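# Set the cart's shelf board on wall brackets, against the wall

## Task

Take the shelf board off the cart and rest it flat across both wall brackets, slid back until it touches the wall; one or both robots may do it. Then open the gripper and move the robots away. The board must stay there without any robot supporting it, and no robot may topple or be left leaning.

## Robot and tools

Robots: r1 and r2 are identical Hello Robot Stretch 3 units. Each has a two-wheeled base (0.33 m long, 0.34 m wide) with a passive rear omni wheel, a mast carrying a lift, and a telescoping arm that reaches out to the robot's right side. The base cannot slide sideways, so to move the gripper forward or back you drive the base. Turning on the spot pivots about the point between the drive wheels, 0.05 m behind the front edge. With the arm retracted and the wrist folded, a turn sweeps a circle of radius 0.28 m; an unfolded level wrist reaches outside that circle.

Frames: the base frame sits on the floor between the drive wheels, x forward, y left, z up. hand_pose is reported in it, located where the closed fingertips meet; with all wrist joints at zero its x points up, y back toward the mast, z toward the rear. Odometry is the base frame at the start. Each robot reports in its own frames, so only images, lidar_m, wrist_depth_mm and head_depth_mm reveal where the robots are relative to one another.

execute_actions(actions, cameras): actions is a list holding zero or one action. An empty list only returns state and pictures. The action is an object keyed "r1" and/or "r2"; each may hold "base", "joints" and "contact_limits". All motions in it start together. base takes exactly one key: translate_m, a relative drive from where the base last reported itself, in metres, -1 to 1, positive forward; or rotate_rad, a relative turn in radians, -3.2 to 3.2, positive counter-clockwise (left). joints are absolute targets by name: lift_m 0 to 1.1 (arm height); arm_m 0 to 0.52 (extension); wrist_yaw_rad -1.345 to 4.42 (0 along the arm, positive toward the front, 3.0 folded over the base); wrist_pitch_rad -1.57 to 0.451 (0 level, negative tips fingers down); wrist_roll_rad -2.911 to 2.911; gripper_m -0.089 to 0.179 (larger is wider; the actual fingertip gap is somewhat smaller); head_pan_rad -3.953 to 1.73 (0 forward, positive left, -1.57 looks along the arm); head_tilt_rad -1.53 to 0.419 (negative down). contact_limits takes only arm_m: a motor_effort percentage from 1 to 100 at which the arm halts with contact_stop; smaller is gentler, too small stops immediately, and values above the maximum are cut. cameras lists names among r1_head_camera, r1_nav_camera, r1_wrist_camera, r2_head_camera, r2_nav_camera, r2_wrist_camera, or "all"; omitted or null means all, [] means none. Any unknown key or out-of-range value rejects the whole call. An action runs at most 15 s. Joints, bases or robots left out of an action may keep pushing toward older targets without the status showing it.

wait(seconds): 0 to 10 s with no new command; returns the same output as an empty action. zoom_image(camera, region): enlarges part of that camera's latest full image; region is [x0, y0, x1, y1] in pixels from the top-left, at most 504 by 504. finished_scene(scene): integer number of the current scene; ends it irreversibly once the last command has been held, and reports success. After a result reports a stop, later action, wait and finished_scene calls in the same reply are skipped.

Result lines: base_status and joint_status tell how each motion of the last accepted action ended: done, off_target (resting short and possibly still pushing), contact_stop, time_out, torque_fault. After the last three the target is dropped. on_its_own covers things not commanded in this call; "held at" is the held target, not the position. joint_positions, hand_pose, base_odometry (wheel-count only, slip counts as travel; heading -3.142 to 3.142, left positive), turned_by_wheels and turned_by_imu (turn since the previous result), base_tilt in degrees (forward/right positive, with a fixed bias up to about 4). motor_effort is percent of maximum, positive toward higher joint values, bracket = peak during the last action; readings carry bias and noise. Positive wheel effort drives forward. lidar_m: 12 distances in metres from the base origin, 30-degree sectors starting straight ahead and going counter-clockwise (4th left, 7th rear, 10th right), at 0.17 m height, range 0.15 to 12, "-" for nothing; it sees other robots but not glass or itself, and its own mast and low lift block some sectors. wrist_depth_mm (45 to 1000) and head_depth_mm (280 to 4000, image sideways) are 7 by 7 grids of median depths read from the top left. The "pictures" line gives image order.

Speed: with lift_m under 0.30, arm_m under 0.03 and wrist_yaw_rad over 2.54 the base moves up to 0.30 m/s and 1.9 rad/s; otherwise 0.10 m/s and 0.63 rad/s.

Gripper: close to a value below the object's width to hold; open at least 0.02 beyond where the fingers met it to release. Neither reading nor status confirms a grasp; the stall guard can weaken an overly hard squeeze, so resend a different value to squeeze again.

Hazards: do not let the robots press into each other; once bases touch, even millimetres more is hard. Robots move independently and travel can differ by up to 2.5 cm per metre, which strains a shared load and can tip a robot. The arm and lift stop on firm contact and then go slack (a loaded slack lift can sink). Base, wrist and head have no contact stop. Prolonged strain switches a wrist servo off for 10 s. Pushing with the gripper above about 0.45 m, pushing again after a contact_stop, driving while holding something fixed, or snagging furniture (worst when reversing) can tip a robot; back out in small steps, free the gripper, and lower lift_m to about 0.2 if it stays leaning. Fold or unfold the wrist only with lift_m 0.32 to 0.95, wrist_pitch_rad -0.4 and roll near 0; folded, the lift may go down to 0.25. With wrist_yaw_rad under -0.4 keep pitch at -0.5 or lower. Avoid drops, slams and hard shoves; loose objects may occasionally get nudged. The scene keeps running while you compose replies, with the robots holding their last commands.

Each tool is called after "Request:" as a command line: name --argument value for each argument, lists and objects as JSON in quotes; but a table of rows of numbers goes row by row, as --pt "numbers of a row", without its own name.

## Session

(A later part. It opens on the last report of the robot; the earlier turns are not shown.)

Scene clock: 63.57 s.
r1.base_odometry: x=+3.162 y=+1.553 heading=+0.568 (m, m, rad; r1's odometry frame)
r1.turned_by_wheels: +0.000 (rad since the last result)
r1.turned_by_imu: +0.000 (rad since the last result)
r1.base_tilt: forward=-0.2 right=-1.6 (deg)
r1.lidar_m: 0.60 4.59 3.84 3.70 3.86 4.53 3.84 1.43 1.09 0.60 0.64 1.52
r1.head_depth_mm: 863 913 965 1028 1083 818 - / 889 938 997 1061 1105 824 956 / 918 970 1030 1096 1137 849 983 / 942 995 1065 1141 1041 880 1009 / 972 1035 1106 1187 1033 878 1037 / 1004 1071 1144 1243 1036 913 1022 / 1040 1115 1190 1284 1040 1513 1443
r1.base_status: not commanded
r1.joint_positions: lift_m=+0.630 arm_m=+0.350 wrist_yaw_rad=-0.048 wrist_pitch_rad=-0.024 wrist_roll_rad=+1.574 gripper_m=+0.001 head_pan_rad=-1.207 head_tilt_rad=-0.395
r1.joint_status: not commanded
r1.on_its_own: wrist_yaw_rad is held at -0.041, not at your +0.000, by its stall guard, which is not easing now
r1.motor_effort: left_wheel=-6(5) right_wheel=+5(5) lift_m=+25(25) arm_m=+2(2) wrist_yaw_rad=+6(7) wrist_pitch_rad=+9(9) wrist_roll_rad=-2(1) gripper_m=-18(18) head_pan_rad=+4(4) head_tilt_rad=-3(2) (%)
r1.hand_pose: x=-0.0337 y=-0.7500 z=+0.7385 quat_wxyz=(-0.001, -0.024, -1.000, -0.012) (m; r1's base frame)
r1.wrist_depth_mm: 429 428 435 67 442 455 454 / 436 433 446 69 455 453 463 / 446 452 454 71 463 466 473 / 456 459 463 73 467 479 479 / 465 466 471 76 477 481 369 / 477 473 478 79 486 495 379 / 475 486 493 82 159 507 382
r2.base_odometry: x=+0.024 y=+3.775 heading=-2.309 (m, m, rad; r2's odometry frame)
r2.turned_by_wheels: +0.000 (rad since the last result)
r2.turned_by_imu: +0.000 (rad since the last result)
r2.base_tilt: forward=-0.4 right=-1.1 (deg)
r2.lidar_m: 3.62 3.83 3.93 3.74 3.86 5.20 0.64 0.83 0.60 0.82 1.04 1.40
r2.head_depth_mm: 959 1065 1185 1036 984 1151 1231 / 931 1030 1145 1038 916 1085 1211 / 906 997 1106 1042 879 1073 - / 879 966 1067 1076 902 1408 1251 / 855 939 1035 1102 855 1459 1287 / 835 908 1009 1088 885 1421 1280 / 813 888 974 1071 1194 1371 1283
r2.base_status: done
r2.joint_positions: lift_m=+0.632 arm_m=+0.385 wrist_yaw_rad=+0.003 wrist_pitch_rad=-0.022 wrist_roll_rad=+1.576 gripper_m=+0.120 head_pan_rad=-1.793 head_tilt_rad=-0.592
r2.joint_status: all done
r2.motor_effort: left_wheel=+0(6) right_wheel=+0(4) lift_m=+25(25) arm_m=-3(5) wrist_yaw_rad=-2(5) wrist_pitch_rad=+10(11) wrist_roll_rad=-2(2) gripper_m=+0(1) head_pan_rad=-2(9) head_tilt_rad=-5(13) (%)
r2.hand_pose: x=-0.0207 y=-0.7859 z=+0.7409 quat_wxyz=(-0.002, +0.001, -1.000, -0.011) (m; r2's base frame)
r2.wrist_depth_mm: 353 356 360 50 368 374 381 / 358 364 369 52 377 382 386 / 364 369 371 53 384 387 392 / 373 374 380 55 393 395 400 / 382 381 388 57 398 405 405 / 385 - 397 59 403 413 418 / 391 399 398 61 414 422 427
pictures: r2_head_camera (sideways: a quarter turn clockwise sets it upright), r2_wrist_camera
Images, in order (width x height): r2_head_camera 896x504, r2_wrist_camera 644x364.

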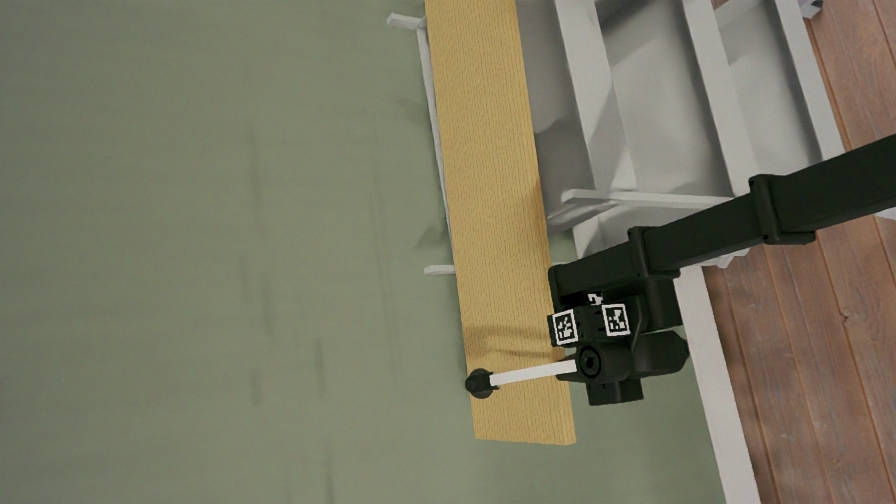

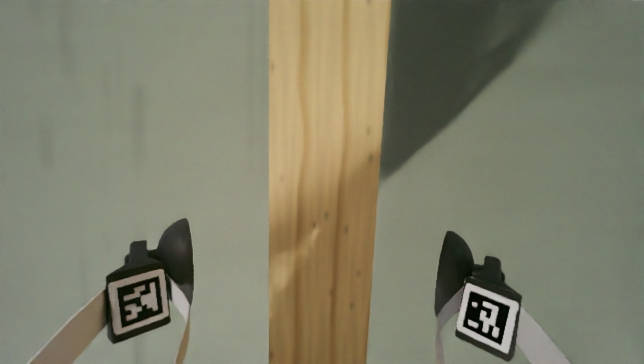

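Good position. Close.

Request:
execute_actions --actions '[{"r2":{"joints":{"gripper_m":0.0}}}]' --cameras '["r2_wrist_camera"]'

Request:
execute_actions --actions '[{"r1":{"joints":{"lift_m":0.76,"wrist_pitch_rad":0.06}},"r2":{"joints":{"lift_m":0.762,"wrist_pitch_rad":0.06}}}]' --cameras '["r1_wrist_camera","r2_wrist_camera","r1_nav_camera"]'

Scene clock: 65.43 s.
r1.base_odometry: x=+3.162 y=+1.553 heading=+0.568 (m, m, rad; r1's odometry frame)
r1.turned_by_wheels: +0.000 (rad since the last result)
r1.turned_by_imu: +0.000 (rad since the last result)
r1.base_tilt: forward=-0.1 right=-1.7 (deg)
r1.lidar_m: 0.61 4.60 3.84 3.70 3.85 4.50 3.85 1.43 1.09 0.60 0.64 1.53
r1.head_depth_mm: 867 910 962 1031 1079 819 - / 886 940 1001 1066 1114 825 958 / 915 964 1029 1099 1138 845 983 / 939 1003 1070 1139 1042 873 1011 / 972 1033 1108 1186 1037 876 1037 / 1005 1068 1148 1229 1036 914 1021 / 1038 1111 1191 1290 1062 1520 1448
r1.base_status: not commanded
r1.joint_positions: lift_m=+0.630 arm_m=+0.350 wrist_yaw_rad=-0.048 wrist_pitch_rad=-0.021 wrist_roll_rad=+1.574 gripper_m=+0.001 head_pan_rad=-1.207 head_tilt_rad=-0.395
r1.joint_status: not commanded
r1.on_its_own: wrist_yaw_rad is held at -0.041, not at your +0.000, by its stall guard, which is not easing now
r1.motor_effort: left_wheel=-6(5) right_wheel=+5(6) lift_m=+24(24) arm_m=+2(2) wrist_yaw_rad=+6(6) wrist_pitch_rad=+8(9) wrist_roll_rad=-2(2) gripper_m=-18(18) head_pan_rad=+4(4) head_tilt_rad=-2(2) (%)
r1.hand_pose: x=-0.0337 y=-0.7501 z=+0.7392 quat_wxyz=(-0.001, -0.024, -1.000, -0.011) (m; r1's base frame)
r1.wrist_depth_mm: 423 434 434 67 437 447 452 / 440 438 443 69 450 460 462 / 446 449 449 71 464 460 473 / 458 454 463 73 466 476 481 / 464 467 472 76 474 482 365 / 470 481 475 79 492 493 373 / 488 482 495 82 159 504 387
r2.base_odometry: x=+0.024 y=+3.775 heading=-2.309 (m, m, rad; r2's odometry frame)
r2.turned_by_wheels: +0.000 (rad since the last result)
r2.turned_by_imu: +0.000 (rad since the last result)
r2.base_tilt: forward=-0.5 right=-1.0 (deg)
r2.lidar_m: 3.62 3.84 3.93 3.75 3.89 5.23 0.64 0.83 0.60 0.82 1.04 1.41
r2.head_depth_mm: 958 1060 1193 1036 980 1150 1225 / 936 1033 1145 1037 918 1084 1217 / 905 996 1109 1037 880 1072 - / 880 970 1071 1074 903 1408 1251 / 859 939 1035 1099 853 1464 1278 / 835 912 1003 1082 891 1415 1293 / 813 885 972 1067 1210 1375 1279
r2.base_status: not commanded
r2.joint_positions: lift_m=+0.632 arm_m=+0.385 wrist_yaw_rad=+0.002 wrist_pitch_rad=-0.018 wrist_roll_rad=+1.574 gripper_m=+0.001 head_pan_rad=-1.793 head_tilt_rad=-0.592
r2.joint_status: all done
r2.motor_effort: left_wheel=+1(1) right_wheel=+0(0) lift_m=+26(25) arm_m=-3(3) wrist_yaw_rad=-2(3) wrist_pitch_rad=+9(11) wrist_roll_rad=-2(2) gripper_m=-14(98) head_pan_rad=-2(3) head_tilt_rad=-4(3) (%)
r2.hand_pose: x=-0.0207 y=-0.7860 z=+0.7419 quat_wxyz=(-0.001, +0.001, -1.000, -0.009) (m; r2's base frame)
r2.wrist_depth_mm: 354 358 362 50 370 373 376 / 361 362 369 52 376 376 382 / 368 372 371 53 383 385 393 / 374 377 381 55 391 395 397 / 380 387 385 57 393 401 406 / 384 387 388 59 405 412 415 / 393 400 401 61 413 416 423
pictures: r2_wrist_camera
Images, in order (width x height): r2_wrist_camera 644x364.

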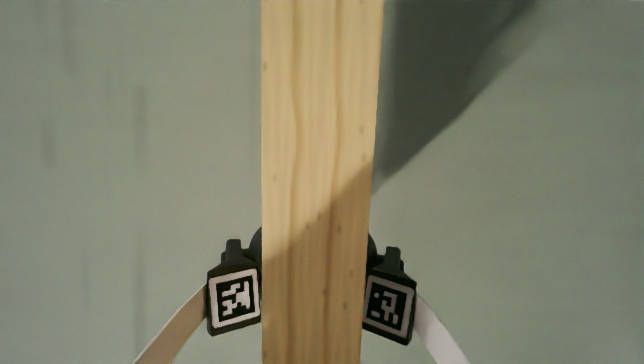

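Scene clock: 67.43 s.
r1.base_odometry: x=+3.162 y=+1.553 heading=+0.569 (m, m, rad; r1's odometry frame)
r1.turned_by_wheels: +0.000 (rad since the last result)
r1.turned_by_imu: +0.001 (rad since the last result)
r1.base_tilt: forward=-0.1 right=-1.7 (deg)
r1.lidar_m: 0.61 4.58 3.83 3.72 3.87 4.51 3.85 1.43 1.09 0.60 0.64 1.52
r1.head_depth_mm: 864 912 961 1027 888 - 1280 / 894 945 996 1061 831 910 889 / 915 970 1027 1092 873 907 981 / 942 1001 1066 1139 919 913 1012 / 975 1028 1099 1179 966 905 1031 / 1007 1071 1145 1218 1313 913 1017 / 1039 1111 1192 1259 1386 1504 1451
r1.base_status: not commanded
r1.joint_positions: lift_m=+0.760 arm_m=+0.350 wrist_yaw_rad=-0.047 wrist_pitch_rad=-0.031 wrist_roll_rad=+1.574 gripper_m=+0.001 head_pan_rad=-1.207 head_tilt_rad=-0.395
r1.joint_status: wrist_pitch_rad off_target (ended at -0.031, target +0.060); the others done
r1.on_its_own: wrist_yaw_rad is held at -0.041, not at your +0.000, by its stall guard, which is not easing now; wrist_pitch_rad is at rest, and its effort (+35) is outside its rest range (-20 to +32)
r1.motor_effort: left_wheel=-5(6) right_wheel=+4(6) lift_m=+38(34) arm_m=+3(3) wrist_yaw_rad=+4(6) wrist_pitch_rad=+35(36) wrist_roll_rad=-1(2) gripper_m=-22(23) head_pan_rad=+6(4) head_tilt_rad=-2(2) (%)
r1.hand_pose: x=-0.0332 y=-0.7498 z=+0.8659 quat_wxyz=(-0.001, -0.023, -1.000, -0.016) (m; r1's base frame)
r1.wrist_depth_mm: 421 430 435 67 444 458 456 / 434 439 445 69 450 459 469 / 440 445 454 71 460 472 473 / 451 455 461 74 472 480 488 / 460 462 470 77 367 346 500 / 471 474 478 80 - 359 205 / 481 480 497 83 505 339 235
r2.base_odometry: x=+0.024 y=+3.775 heading=-2.309 (m, m, rad; r2's odometry frame)
r2.turned_by_wheels: +0.000 (rad since the last result)
r2.turned_by_imu: +0.001 (rad since the last result)
r2.base_tilt: forward=-0.5 right=-1.0 (deg)
r2.lidar_m: 3.63 3.84 3.93 3.72 3.87 5.23 0.65 0.83 0.60 0.82 1.04 1.40
r2.head_depth_mm: 959 1062 1171 1056 977 1141 1234 / 932 1031 1149 955 949 1081 - / 906 998 1106 966 950 - 1097 / 884 965 1072 913 1247 1407 1278 / 856 936 1032 919 1360 1445 1281 / 837 915 1003 869 1282 1409 1275 / 812 886 971 1053 1211 1378 1284
r2.base_status: not commanded
r2.joint_positions: lift_m=+0.762 arm_m=+0.385 wrist_yaw_rad=+0.003 wrist_pitch_rad=-0.029 wrist_roll_rad=+1.573 gripper_m=+0.001 head_pan_rad=-1.793 head_tilt_rad=-0.592
r2.joint_status: wrist_pitch_rad off_target (ended at -0.029, target +0.060); the others done
r2.on_its_own: wrist_pitch_rad is at rest, and its effort (+44) is outside its rest range (-20 to +32)
r2.motor_effort: left_wheel=+2(2) right_wheel=-2(2) lift_m=+36(34) arm_m=-3(3) wrist_yaw_rad=-1(3) wrist_pitch_rad=+44(48) wrist_roll_rad=-1(1) gripper_m=-18(17) head_pan_rad=-2(2) head_tilt_rad=-3(2) (%)
r2.hand_pose: x=-0.0207 y=-0.7857 z=+0.8686 quat_wxyz=(-0.001, +0.001, -1.000, -0.015) (m; r2's base frame)
r2.wrist_depth_mm: 349 357 361 51 370 375 382 / 357 360 368 53 374 385 386 / 363 368 376 55 383 389 399 / 368 372 379 56 390 397 407 / 375 384 388 58 399 405 416 / 383 390 390 60 410 413 419 / 390 397 406 62 414 422 431
pictures: r1_nav_camera (sideways: a quarter turn counterclockwise sets it upright), r1_wrist_camera, r2_wrist_camera
Images, in order (width x height): r1_nav_camera 672x504, r1_wrist_camera 644x364, r2_wrist_camera 644x364.

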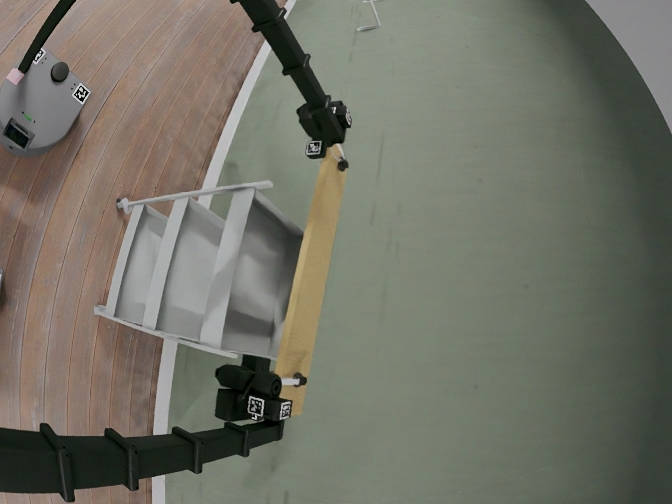

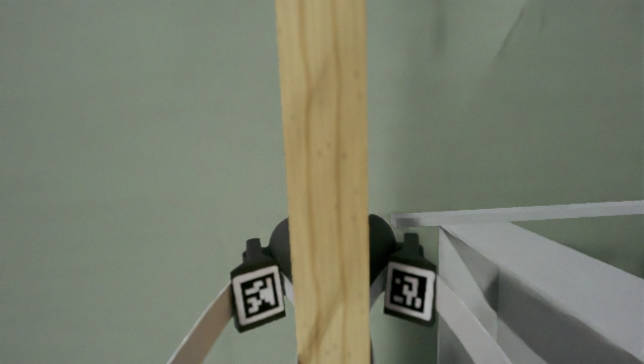

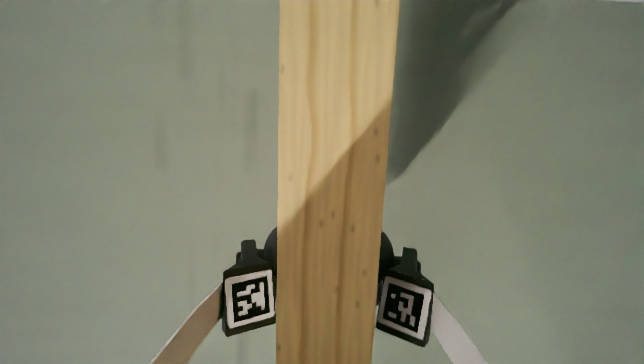

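Request:
execute_actions --actions '[{"r1":{"joints":{"lift_m":0.87,"head_pan_rad":-0.6,"head_tilt_rad":-0.2}},"r2":{"joints":{"lift_m":0.872,"head_pan_rad":-0.8,"head_tilt_rad":-0.2}}}]' --cameras '[]'

Request:
execute_actions --actions '[{"r1":{"base":{"translate_m":0.8}},"r2":{"base":{"translate_m":0.8}}}]' --cameras '["r1_nav_camera","r2_nav_camera","r2_head_camera","r1_wrist_camera","r2_wrist_camera"]'

Scene clock: 69.67 s.
r1.base_odometry: x=+3.162 y=+1.553 heading=+0.569 (m, m, rad; r1's odometry frame)
r1.turned_by_wheels: +0.000 (rad since the last result)
r1.turned_by_imu: +0.001 (rad since the last result)
r1.base_tilt: forward=-0.1 right=-1.6 (deg)
r1.lidar_m: 0.60 4.58 3.85 3.70 3.88 4.50 3.86 1.42 1.09 0.60 0.64 1.53
r1.head_depth_mm: 1136 1163 1195 1227 1193 1289 826 / 1260 1287 1318 1356 947 1438 1474 / 1397 1430 1477 1510 785 1612 1654 / 1568 1615 1677 1741 1756 1841 1804 / 1784 1869 1937 2020 1937 2148 1795 / 2103 2191 2277 2351 2302 2386 1821 / 2513 2645 2790 2985 2822 2297 1817
r1.base_status: not commanded
r1.joint_positions: lift_m=+0.870 arm_m=+0.350 wrist_yaw_rad=-0.046 wrist_pitch_rad=-0.031 wrist_roll_rad=+1.574 gripper_m=+0.001 head_pan_rad=-0.607 head_tilt_rad=-0.211
r1.joint_status: all done
r1.on_its_own: wrist_yaw_rad is held at -0.041, not at your +0.000, by its stall guard, which is not easing now; wrist_pitch_rad is at rest, and its effort (+34) is outside its rest range (-20 to +32)
r1.motor_effort: left_wheel=-5(4) right_wheel=+4(5) lift_m=+39(39) arm_m=+3(3) wrist_yaw_rad=+4(5) wrist_pitch_rad=+34(35) wrist_roll_rad=-1(1) gripper_m=-22(23) head_pan_rad=+4(42) head_tilt_rad=+7(29) (%)
r1.hand_pose: x=-0.0332 y=-0.7498 z=+0.9759 quat_wxyz=(-0.001, -0.023, -1.000, -0.016) (m; r1's base frame)
r1.wrist_depth_mm: 418 427 438 67 443 452 459 / 433 435 443 69 456 455 469 / 439 448 451 71 460 470 479 / 448 452 461 74 475 480 483 / 459 466 475 76 485 485 357 / 471 466 475 79 - 499 372 / 477 482 493 83 510 506 377
r2.base_odometry: x=+0.024 y=+3.775 heading=-2.309 (m, m, rad; r2's odometry frame)
r2.turned_by_wheels: +0.000 (rad since the last result)
r2.turned_by_imu: +0.001 (rad since the last result)
r2.base_tilt: forward=-0.4 right=-1.0 (deg)
r2.lidar_m: 3.64 3.82 3.91 3.74 3.86 5.20 0.64 0.82 0.60 0.82 1.05 1.41
r2.head_depth_mm: 946 972 998 1031 1060 1098 1138 / 1011 1053 1077 1119 1155 1188 1240 / 1093 1131 1164 1212 1259 1308 1358 / 1193 1232 1275 1328 1386 1450 1511 / 1296 1353 1400 1463 1538 1614 1656 / 1434 1492 1567 1641 1711 1823 1785 / 1599 1678 1763 1851 1966 2093 1802
r2.base_status: not commanded
r2.joint_positions: lift_m=+0.872 arm_m=+0.385 wrist_yaw_rad=+0.003 wrist_pitch_rad=-0.029 wrist_roll_rad=+1.573 gripper_m=+0.001 head_pan_rad=-0.807 head_tilt_rad=-0.211
r2.joint_status: all done
r2.on_its_own: wrist_pitch_rad is at rest, and its effort (+44) is outside its rest range (-20 to +32)
r2.motor_effort: left_wheel=+2(2) right_wheel=-2(2) lift_m=+36(37) arm_m=-3(3) wrist_yaw_rad=-3(2) wrist_pitch_rad=+44(44) wrist_roll_rad=-1(1) gripper_m=-18(17) head_pan_rad=+3(36) head_tilt_rad=+4(20) (%)
r2.hand_pose: x=-0.0207 y=-0.7857 z=+0.9785 quat_wxyz=(-0.001, +0.001, -1.000, -0.015) (m; r2's base frame)
r2.wrist_depth_mm: 350 353 359 51 371 376 385 / 357 362 370 53 381 383 386 / 362 367 373 55 385 396 401 / 370 375 378 56 390 400 406 / 378 383 387 58 399 405 413 / 385 388 390 60 407 416 419 / 391 395 405 62 417 420 431
pictures: none
No camera images: the call's "cameras" was empty. Leave "cameras" out to get every camera's image.

Scene clock: 78.73 s.
r1.base_odometry: x=+3.836 y=+1.984 heading=+0.569 (m, m, rad; r1's odometry frame)
r1.turned_by_wheels: +0.000 (rad since the last result)
r1.turned_by_imu: -0.001 (rad since the last result)
r1.base_tilt: forward=-0.2 right=-1.7 (deg)
r1.lidar_m: 0.60 3.74 3.82 3.69 3.87 5.31 3.95 0.88 0.70 1.07 1.11 1.55
r1.head_depth_mm: 1158 1180 1211 1241 1230 1305 1341 / 1266 1302 1336 1371 921 1447 1490 / 1408 1457 1490 1527 812 1639 1684 / 1594 1634 1694 1753 1747 1882 1822 / 1810 1885 1965 2046 1994 2180 1788 / 2117 2212 2319 2407 602 2397 1794 / 2540 2648 2821 2993 2847 2264 1797
r1.base_status: done
r1.joint_positions: lift_m=+0.870 arm_m=+0.350 wrist_yaw_rad=-0.042 wrist_pitch_rad=-0.031 wrist_roll_rad=+1.574 gripper_m=+0.001 head_pan_rad=-0.607 head_tilt_rad=-0.211
r1.joint_status: not commanded
r1.on_its_own: wrist_yaw_rad is held at -0.041, not at your +0.000, by its stall guard, which is not easing now; wrist_pitch_rad is at rest, and its effort (+34) is outside its rest range (-20 to +32)
r1.motor_effort: left_wheel=+0(3) right_wheel=-1(7) lift_m=+39(38) arm_m=+2(2) wrist_yaw_rad=+1(4) wrist_pitch_rad=+34(34) wrist_roll_rad=-1(2) gripper_m=-23(23) head_pan_rad=+4(5) head_tilt_rad=+7(7) (%)
r1.hand_pose: x=-0.0321 y=-0.7498 z=+0.9759 quat_wxyz=(-0.001, -0.021, -1.000, -0.016) (m; r1's base frame)
r1.wrist_depth_mm: 440 440 447 63 460 467 467 / 441 454 452 66 470 472 478 / 452 461 465 68 475 487 489 / 460 469 480 72 485 497 495 / 476 472 490 75 499 512 512 / 485 490 493 78 - 519 520 / 501 498 505 82 519 531 533
r2.base_odometry: x=-0.514 y=+3.183 heading=-2.309 (m, m, rad; r2's odometry frame)
r2.turned_by_wheels: +0.000 (rad since the last result)
r2.turned_by_imu: +0.002 (rad since the last result)
r2.base_tilt: forward=-0.4 right=-1.0 (deg)
r2.lidar_m: 2.92 3.02 3.92 3.76 3.88 0.76 0.64 1.16 1.04 0.99 1.03 1.39
r2.head_depth_mm: 929 957 983 1012 1035 1078 1114 / 990 1026 1058 1098 1137 1173 1218 / 1073 1115 1147 1184 1239 1281 1340 / 1160 1211 1250 1304 1357 1416 1480 / 1272 1327 1383 1435 1499 1580 1628 / 1405 1472 1538 1604 1687 1793 1769 / 1569 1642 1734 1836 1942 2047 1811
r2.base_status: done
r2.joint_positions: lift_m=+0.872 arm_m=+0.385 wrist_yaw_rad=-0.009 wrist_pitch_rad=-0.029 wrist_roll_rad=+1.568 gripper_m=+0.001 head_pan_rad=-0.807 head_tilt_rad=-0.211
r2.joint_status: not commanded
r2.on_its_own: wrist_pitch_rad is at rest, and its effort (+44) is outside its rest range (-20 to +32)
r2.motor_effort: left_wheel=-3(8) right_wheel=+3(4) lift_m=+36(36) arm_m=-3(3) wrist_yaw_rad=+7(7) wrist_pitch_rad=+44(44) wrist_roll_rad=+1(1) gripper_m=-18(18) head_pan_rad=+3(3) head_tilt_rad=+4(5) (%)
r2.hand_pose: x=-0.0237 y=-0.7856 z=+0.9785 quat_wxyz=(+0.002, -0.004, -1.000, -0.015) (m; r2's base frame)
r2.wrist_depth_mm: 337 343 348 49 355 364 368 / 342 347 354 51 362 363 374 / 346 354 358 52 365 373 380 / 352 355 365 54 373 383 386 / 359 362 373 57 382 389 394 / 362 369 373 59 388 394 398 / 368 378 381 61 396 400 408
pictures: r1_nav_camera (sideways: a quarter turn counterclockwise sets it upright), r1_wrist_camera, r2_head_camera (sideways: a quarter turn clockwise sets it upright), r2_nav_camera (sideways: a quarter turn counterclockwise sets it upright), r2_wrist_camera
Images, in order (width x height): r1_nav_camera 672x504, r1_wrist_camera 644x364, r2_head_camera 896x504, r2_nav_camera 672x504, r2_wrist_camera 644x364.

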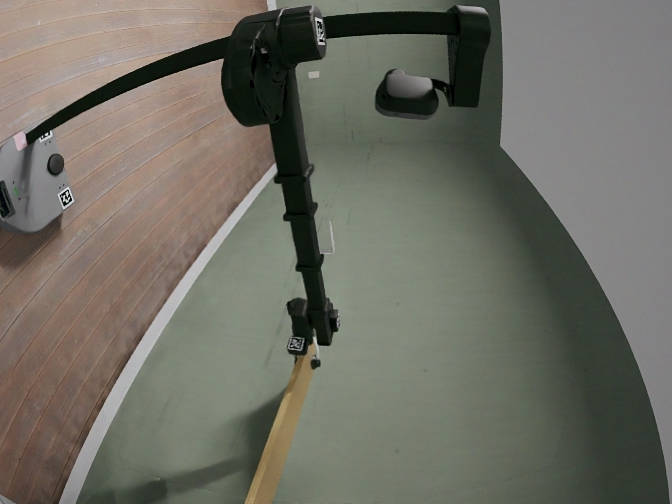

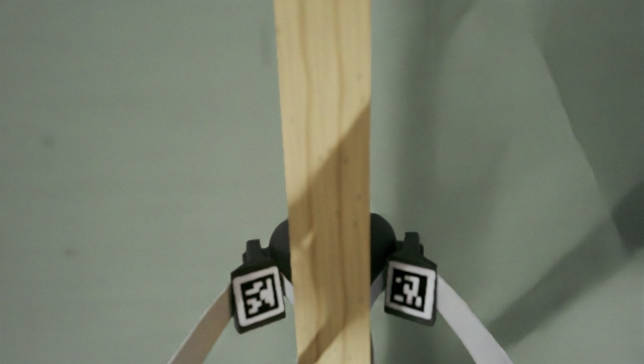

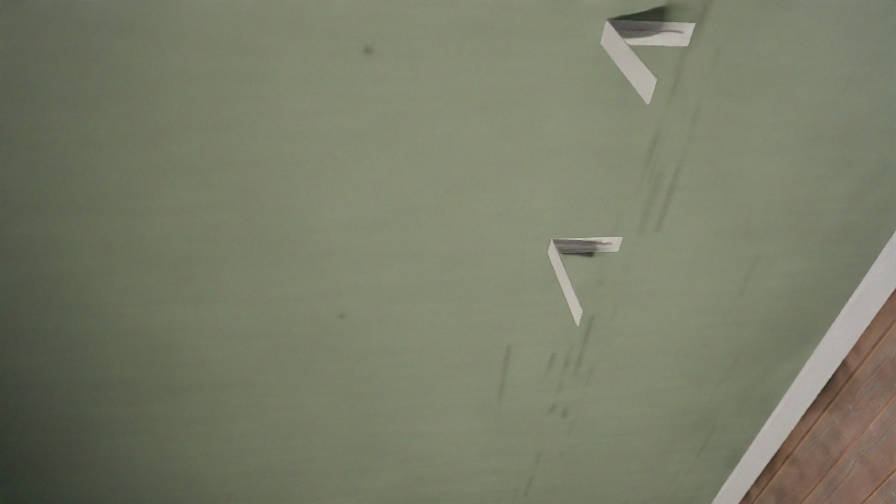

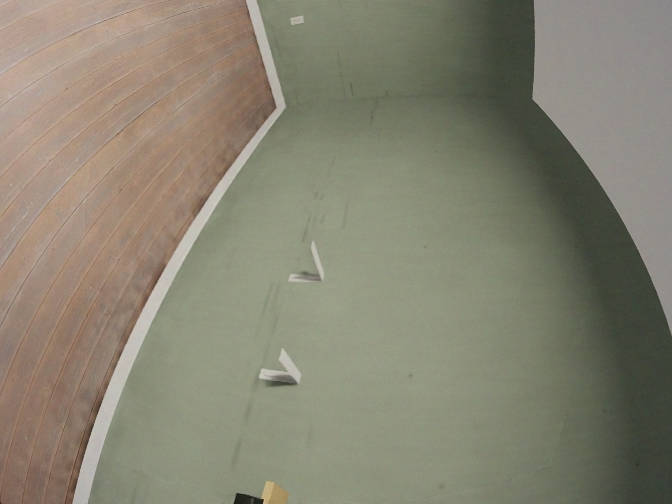

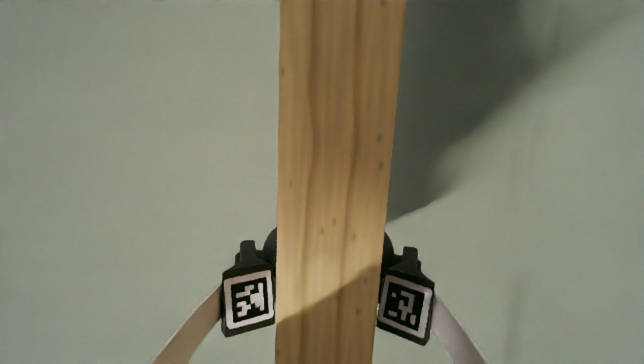

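Request:
execute_actions --actions '[{"r1":{"base":{"translate_m":0.95},"joints":{"head_pan_rad":-1.2,"head_tilt_rad":-0.35}},"r2":{"base":{"translate_m":0.95},"joints":{"head_pan_rad":-1.9,"head_tilt_rad":-0.35}}}]' --cameras '["r1_head_camera","r2_nav_camera","r2_head_camera","r1_nav_camera"]'

Scene clock: 89.77 s.
r1.base_odometry: x=+4.637 y=+2.495 heading=+0.569 (m, m, rad; r1's odometry frame)
r1.turned_by_wheels: +0.000 (rad since the last result)
r1.turned_by_imu: -0.001 (rad since the last result)
r1.base_tilt: forward=-0.1 right=-1.7 (deg)
r1.lidar_m: 0.59 2.76 3.79 3.67 3.85 5.34 4.07 1.44 1.12 1.08 1.13 1.56
r1.head_depth_mm: 894 941 989 1036 766 1192 1243 / 922 972 1018 1075 1136 1213 1296 / 953 1002 1052 1109 1188 1265 1353 / 980 1033 1085 1134 1225 1319 1405 / 1013 1071 1124 1163 1274 1372 1455 / 1052 1106 1175 1194 1351 1440 1498 / 1081 1148 1227 1257 1411 1508 1550
r1.base_status: done
r1.joint_positions: lift_m=+0.870 arm_m=+0.350 wrist_yaw_rad=-0.031 wrist_pitch_rad=-0.031 wrist_roll_rad=+1.573 gripper_m=+0.001 head_pan_rad=-1.193 head_tilt_rad=-0.346
r1.joint_status: all done
r1.on_its_own: wrist_yaw_rad is held at -0.041, not at your +0.000, by its stall guard, which is not easing now; wrist_pitch_rad is at rest, and its effort (+34) is outside its rest range (-20 to +32)
r1.motor_effort: left_wheel=+6(9) right_wheel=-7(9) lift_m=+38(38) arm_m=+3(2) wrist_yaw_rad=-9(9) wrist_pitch_rad=+34(35) wrist_roll_rad=-2(2) gripper_m=-23(23) head_pan_rad=-3(43) head_tilt_rad=-2(20) (%)
r1.hand_pose: x=-0.0293 y=-0.7500 z=+0.9759 quat_wxyz=(-0.001, -0.016, -1.000, -0.016) (m; r1's base frame)
r1.wrist_depth_mm: 448 454 457 59 476 479 482 / 459 466 472 62 483 488 489 / 466 472 481 65 493 502 508 / 480 483 489 69 502 513 519 / 488 501 491 72 518 529 535 / 497 510 508 76 - 536 542 / 507 517 530 82 541 550 566
r2.base_odometry: x=-1.154 y=+2.481 heading=-2.310 (m, m, rad; r2's odometry frame)
r2.turned_by_wheels: +0.000 (rad since the last result)
r2.turned_by_imu: +0.003 (rad since the last result)
r2.base_tilt: forward=-0.4 right=-1.1 (deg)
r2.lidar_m: 1.97 2.04 2.74 3.78 3.91 0.76 0.65 1.41 1.01 0.97 1.01 1.35
r2.head_depth_mm: 1014 1082 1147 1205 1312 1437 1490 / 976 1029 1091 1159 1250 1345 1441 / 934 985 1041 1101 1184 1280 - / 895 947 999 1052 1107 - 1293 / 861 912 956 1016 - 1145 1226 / 835 876 922 972 - 1106 1166 / 805 844 886 932 794 1053 1112
r2.base_status: done
r2.joint_positions: lift_m=+0.872 arm_m=+0.385 wrist_yaw_rad=-0.023 wrist_pitch_rad=-0.029 wrist_roll_rad=+1.567 gripper_m=+0.001 head_pan_rad=-1.893 head_tilt_rad=-0.346
r2.joint_status: all done
r2.on_its_own: wrist_yaw_rad is at rest, and its effort (+19) is outside its rest range (-12 to +12); wrist_pitch_rad is at rest, and its effort (+44) is outside its rest range (-20 to +32)
r2.motor_effort: left_wheel=-10(11) right_wheel=+9(12) lift_m=+35(35) arm_m=-2(3) wrist_yaw_rad=+19(20) wrist_pitch_rad=+44(45) wrist_roll_rad=+1(1) gripper_m=-18(19) head_pan_rad=-2(34) head_tilt_rad=-3(14) (%)
r2.hand_pose: x=-0.0272 y=-0.7856 z=+0.9785 quat_wxyz=(+0.002, -0.011, -1.000, -0.015) (m; r2's base frame)
r2.wrist_depth_mm: 318 325 329 46 337 343 350 / 323 329 333 48 343 348 354 / 328 333 340 50 346 354 359 / 332 338 344 52 246 191 363 / 337 344 346 55 358 365 370 / 341 349 349 58 365 370 377 / 347 352 358 60 370 376 382
pictures: r1_head_camera (sideways: a quarter turn clockwise sets it upright), r1_nav_camera (sideways: a quarter turn counterclockwise sets it upright), r2_head_camera (sideways: a quarter turn clockwise sets it upright), r2_nav_camera (sideways: a quarter turn counterclockwise sets it upright)
Images, in order (width x height): r1_head_camera 896x504, r1_nav_camera 672x504, r2_head_camera 896x504, r2_nav_camera 672x504.

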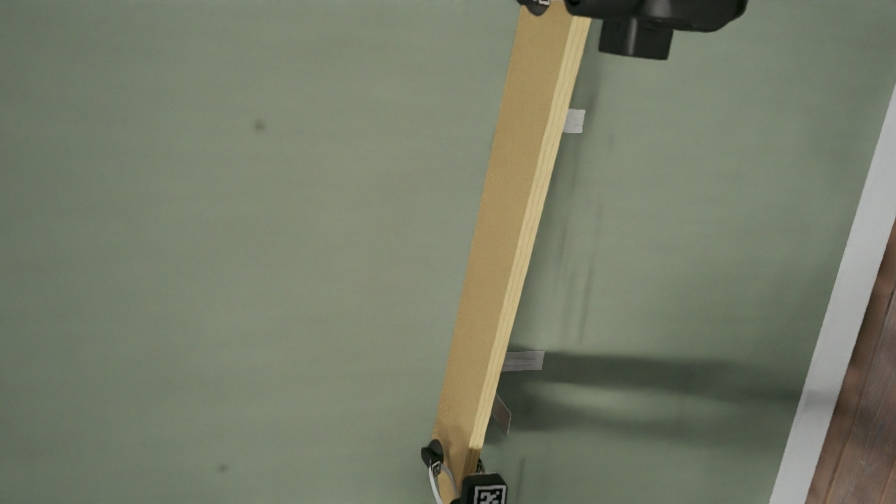

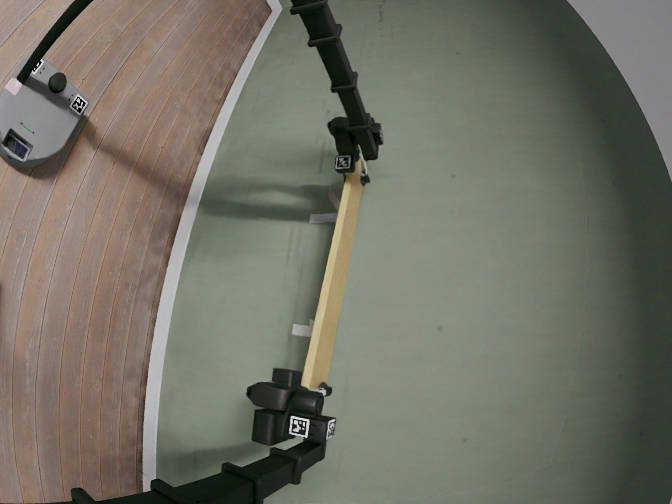

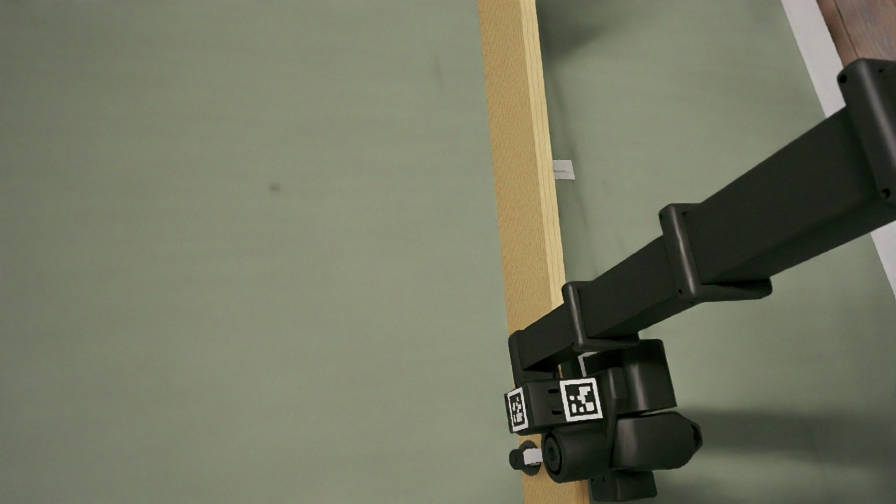

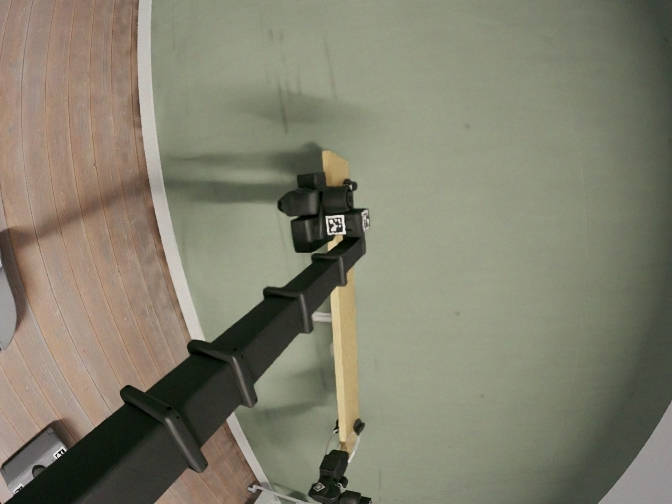

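Request:
execute_actions --actions '[{"r1":{"joints":{"arm_m":0.43}},"r2":{"joints":{"arm_m":0.37}}}]' --cameras '["r1_head_camera","r2_head_camera","r1_wrist_camera","r2_wrist_camera"]'

Scene clock: 95.17 s.
r1.base_odometry: x=+4.636 y=+2.495 heading=+0.568 (m, m, rad; r1's odometry frame)
r1.turned_by_wheels: +0.000 (rad since the last result)
r1.turned_by_imu: +0.000 (rad since the last result)
r1.base_tilt: forward=-0.1 right=-1.7 (deg)
r1.lidar_m: 0.59 2.76 3.81 3.68 3.83 5.33 4.07 1.44 1.12 1.08 1.13 1.56
r1.head_depth_mm: 892 940 988 1034 1091 1175 1250 / 923 966 1014 1069 1144 1216 1296 / 949 997 1051 1106 1182 1258 1347 / 980 1028 1092 1130 1230 1319 1407 / 1006 1072 1132 1171 1286 1375 1463 / 1042 1104 1171 1207 1332 1445 1499 / 1085 1151 1214 1271 1403 1500 1555
r1.base_status: not commanded
r1.joint_positions: lift_m=+0.870 arm_m=+0.430 wrist_yaw_rad=-0.042 wrist_pitch_rad=-0.030 wrist_roll_rad=+1.578 gripper_m=+0.001 head_pan_rad=-1.193 head_tilt_rad=-0.346
r1.joint_status: all done
r1.on_its_own: wrist_yaw_rad is held at -0.041, not at your +0.000, by its stall guard, which is not easing now; wrist_pitch_rad is at rest, and its effort (+34) is outside its rest range (-20 to +32)
r1.motor_effort: left_wheel=-3(6) right_wheel=+3(8) lift_m=+38(39) arm_m=+4(2) wrist_yaw_rad=+1(9) wrist_pitch_rad=+34(34) wrist_roll_rad=-4(3) gripper_m=-24(24) head_pan_rad=-3(3) head_tilt_rad=-2(2) (%)
r1.hand_pose: x=-0.0321 y=-0.8298 z=+0.9763 quat_wxyz=(-0.004, -0.021, -1.000, -0.015) (m; r1's base frame)
r1.wrist_depth_mm: 376 383 388 71 396 407 409 / 386 390 395 73 408 410 415 / 396 396 402 75 410 412 418 / 401 405 411 77 422 423 433 / 405 417 416 79 432 435 439 / 418 425 422 81 - 445 450 / 425 429 435 84 448 453 464
r2.base_odometry: x=-1.154 y=+2.481 heading=-2.309 (m, m, rad; r2's odometry frame)
r2.turned_by_wheels: +0.001 (rad since the last result)
r2.turned_by_imu: +0.002 (rad since the last result)
r2.base_tilt: forward=-0.5 right=-1.0 (deg)
r2.lidar_m: 1.97 2.03 2.73 3.79 3.91 0.76 0.65 1.41 1.02 0.97 1.01 1.36
r2.head_depth_mm: 1019 1075 1148 1196 1315 1428 1487 / 971 1025 1092 1147 1241 1341 1444 / 936 984 1047 1100 1187 1266 - / 898 946 1000 1049 1120 - 1291 / 864 908 959 1013 - 1150 1228 / 836 879 919 970 - 1104 1169 / 805 843 886 932 801 1053 1106
r2.base_status: not commanded
r2.joint_positions: lift_m=+0.872 arm_m=+0.370 wrist_yaw_rad=+0.016 wrist_pitch_rad=-0.031 wrist_roll_rad=+1.578 gripper_m=+0.001 head_pan_rad=-1.893 head_tilt_rad=-0.346
r2.joint_status: all done
r2.on_its_own: wrist_yaw_rad is at rest, and its effort (-14) is outside its rest range (-12 to +12); wrist_pitch_rad is at rest, and its effort (+45) is outside its rest range (-20 to +32)
r2.motor_effort: left_wheel=+5(10) right_wheel=-4(9) lift_m=+36(35) arm_m=-3(3) wrist_yaw_rad=-14(18) wrist_pitch_rad=+45(45) wrist_roll_rad=-3(3) gripper_m=-19(19) head_pan_rad=-2(2) head_tilt_rad=-2(0) (%)
r2.hand_pose: x=-0.0173 y=-0.7706 z=+0.9782 quat_wxyz=(-0.003, +0.008, -1.000, -0.016) (m; r2's base frame)
r2.wrist_depth_mm: 326 331 338 54 347 353 358 / 331 335 346 55 353 356 362 / 341 345 351 57 301 359 371 / 348 351 357 58 370 375 383 / 356 358 365 60 375 381 391 / 360 366 368 62 384 392 395 / 366 374 380 64 393 401 406
pictures: r1_head_camera (sideways: a quarter turn clockwise sets it upright), r1_wrist_camera, r2_head_camera (sideways: a quarter turn clockwise sets it upright), r2_wrist_camera
Images, in order (width x height): r1_head_camera 896x504, r1_wrist_camera 644x364, r2_head_camera 896x504, r2_wrist_camera 644x364.

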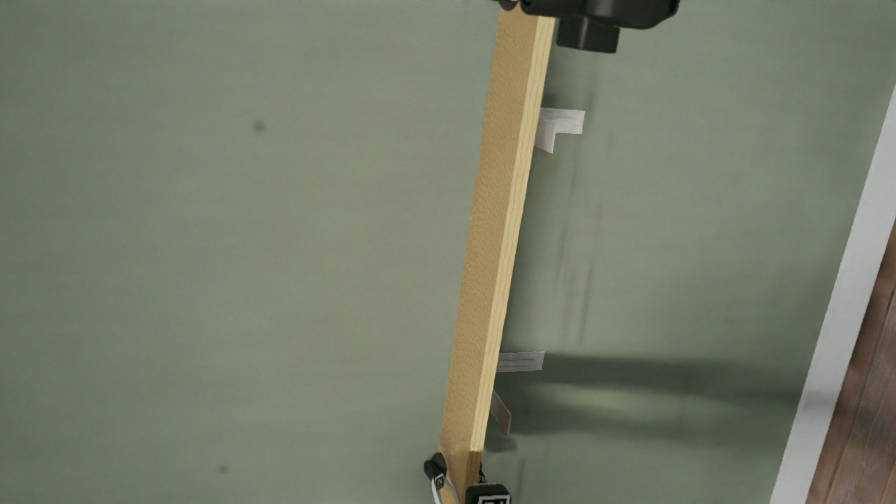

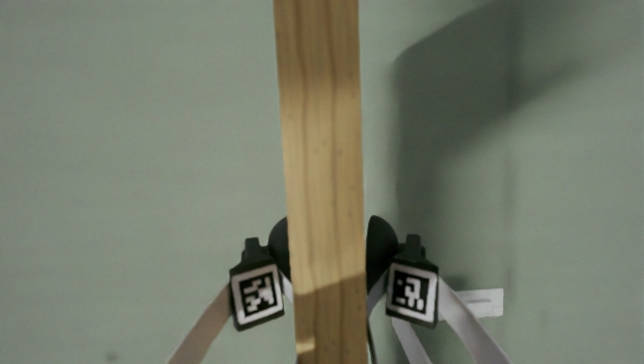

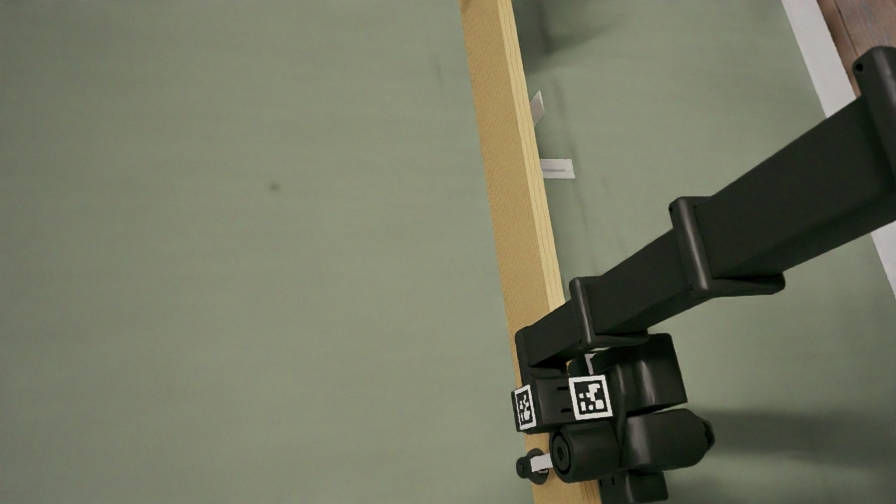

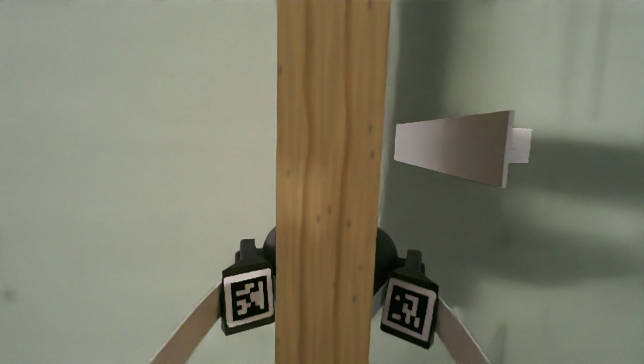

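Request:
execute_actions --actions '[{"r1":{"joints":{"lift_m":0.74}},"r2":{"joints":{"lift_m":0.742}}}]' --cameras '["r1_head_camera","r2_head_camera","r1_wrist_camera","r2_wrist_camera"]'

Scene clock: 97.47 s.
r1.base_odometry: x=+4.636 y=+2.495 heading=+0.568 (m, m, rad; r1's odometry frame)
r1.turned_by_wheels: +0.000 (rad since the last result)
r1.turned_by_imu: +0.001 (rad since the last result)
r1.base_tilt: forward=-0.1 right=-1.7 (deg)
r1.lidar_m: 0.59 2.76 3.79 3.67 3.85 5.31 4.07 1.44 1.12 1.08 1.13 1.56
r1.head_depth_mm: 899 942 990 1044 850 1180 1238 / 927 968 1022 1072 885 1211 1297 / 950 998 1054 1114 931 1261 1343 / 981 1040 1092 1152 971 1327 1423 / 1016 1069 1134 1187 1269 1381 1459 / 1051 1109 1174 1228 1342 1434 1506 / 1082 1146 1222 1272 1380 1509 1557
r1.base_status: not commanded
r1.joint_positions: lift_m=+0.740 arm_m=+0.430 wrist_yaw_rad=-0.046 wrist_pitch_rad=+0.086 wrist_roll_rad=+1.575 gripper_m=+0.001 head_pan_rad=-1.193 head_tilt_rad=-0.346
r1.joint_status: all done
r1.on_its_own: wrist_yaw_rad is held at -0.041, not at your +0.000, by its stall guard, which is not easing now; wrist_pitch_rad moved +0.115 to your old target +0.060
r1.motor_effort: left_wheel=-3(3) right_wheel=+3(3) lift_m=+20(32) arm_m=+3(3) wrist_yaw_rad=+4(4) wrist_pitch_rad=-10(34) wrist_roll_rad=-1(4) gripper_m=-19(24) head_pan_rad=-4(4) head_tilt_rad=-2(3) (%)
r1.hand_pose: x=-0.0331 y=-0.8317 z=+0.8767 quat_wxyz=(-0.001, -0.023, -0.999, +0.042) (m; r1's base frame)
r1.wrist_depth_mm: 417 407 402 69 378 374 366 / 424 412 407 71 388 384 376 / 433 423 413 73 397 386 383 / 440 429 428 75 404 393 383 / 454 439 429 77 414 408 400 / 466 454 441 79 420 415 409 / 472 461 454 82 431 421 413
r2.base_odometry: x=-1.154 y=+2.481 heading=-2.309 (m, m, rad; r2's odometry frame)
r2.turned_by_wheels: +0.000 (rad since the last result)
r2.turned_by_imu: +0.001 (rad since the last result)
r2.base_tilt: forward=-0.5 right=-1.0 (deg)
r2.lidar_m: 1.97 2.03 2.75 3.79 3.90 0.76 0.65 1.41 1.02 0.97 1.00 1.36
r2.head_depth_mm: 1016 1077 1148 1215 996 1431 1482 / 972 1038 1093 1157 937 1342 1433 / 936 988 1049 1111 894 1277 1373 / 898 947 1000 1060 853 1211 1299 / 864 910 960 1014 848 1135 1237 / 837 875 924 970 843 - 1190 / 806 844 886 935 856 1017 1106
r2.base_status: not commanded
r2.joint_positions: lift_m=+0.742 arm_m=+0.370 wrist_yaw_rad=+0.012 wrist_pitch_rad=+0.107 wrist_roll_rad=+1.573 gripper_m=+0.001 head_pan_rad=-1.893 head_tilt_rad=-0.346
r2.joint_status: all done
r2.on_its_own: wrist_pitch_rad is at rest, and its effort (-23) is outside its rest range (-20 to +32); wrist_pitch_rad moved +0.138 to your old target +0.060
r2.motor_effort: left_wheel=+5(6) right_wheel=-5(4) lift_m=+19(31) arm_m=+0(3) wrist_yaw_rad=-10(13) wrist_pitch_rad=-23(45) wrist_roll_rad=-1(4) gripper_m=-16(19) head_pan_rad=-2(3) head_tilt_rad=-1(1) (%)
r2.hand_pose: x=-0.0182 y=-0.7724 z=+0.8842 quat_wxyz=(-0.001, +0.006, -0.999, +0.053) (m; r2's base frame)
r2.wrist_depth_mm: 366 358 349 52 334 326 318 / 371 363 359 54 340 331 325 / 382 372 362 55 341 337 331 / 388 381 371 57 355 345 336 / 398 388 377 58 361 353 339 / 406 401 60 60 362 354 352 / 415 408 394 62 372 365 354
pictures: r1_head_camera (sideways: a quarter turn clockwise sets it upright), r1_wrist_camera, r2_head_camera (sideways: a quarter turn clockwise sets it upright), r2_wrist_camera
Images, in order (width x height): r1_head_camera 896x504, r1_wrist_camera 644x364, r2_head_camera 896x504, r2_wrist_camera 644x364.

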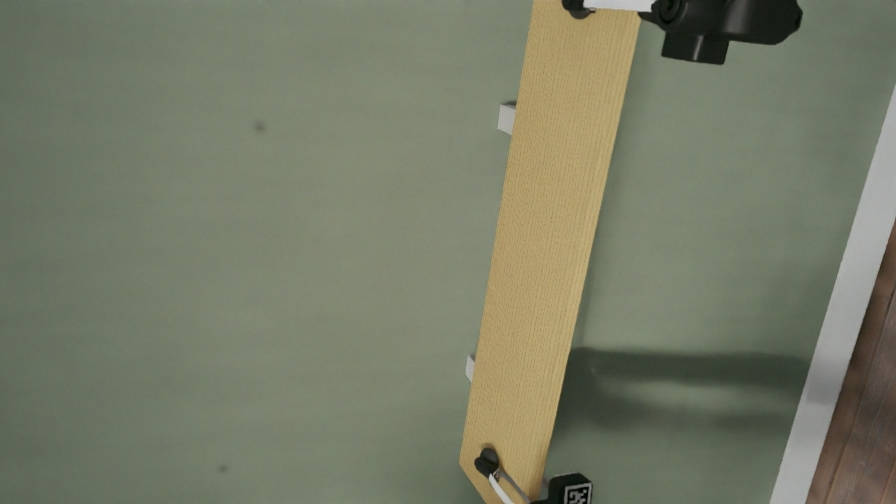

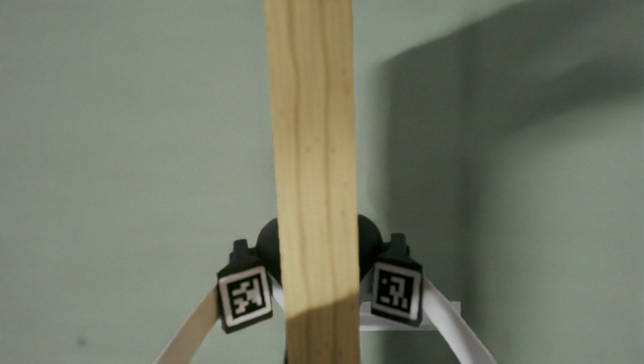

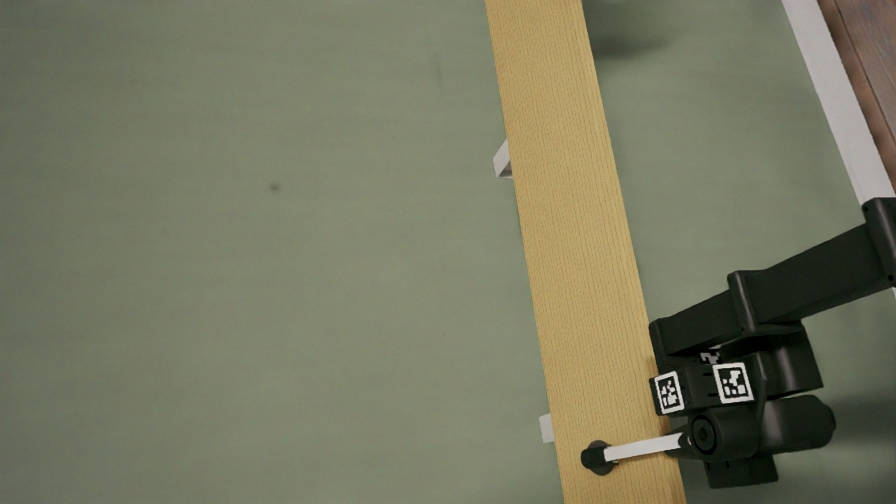

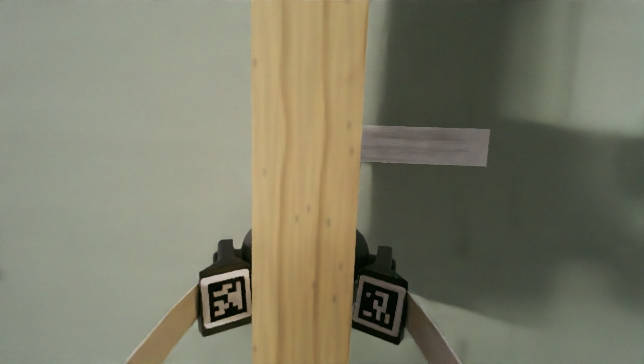

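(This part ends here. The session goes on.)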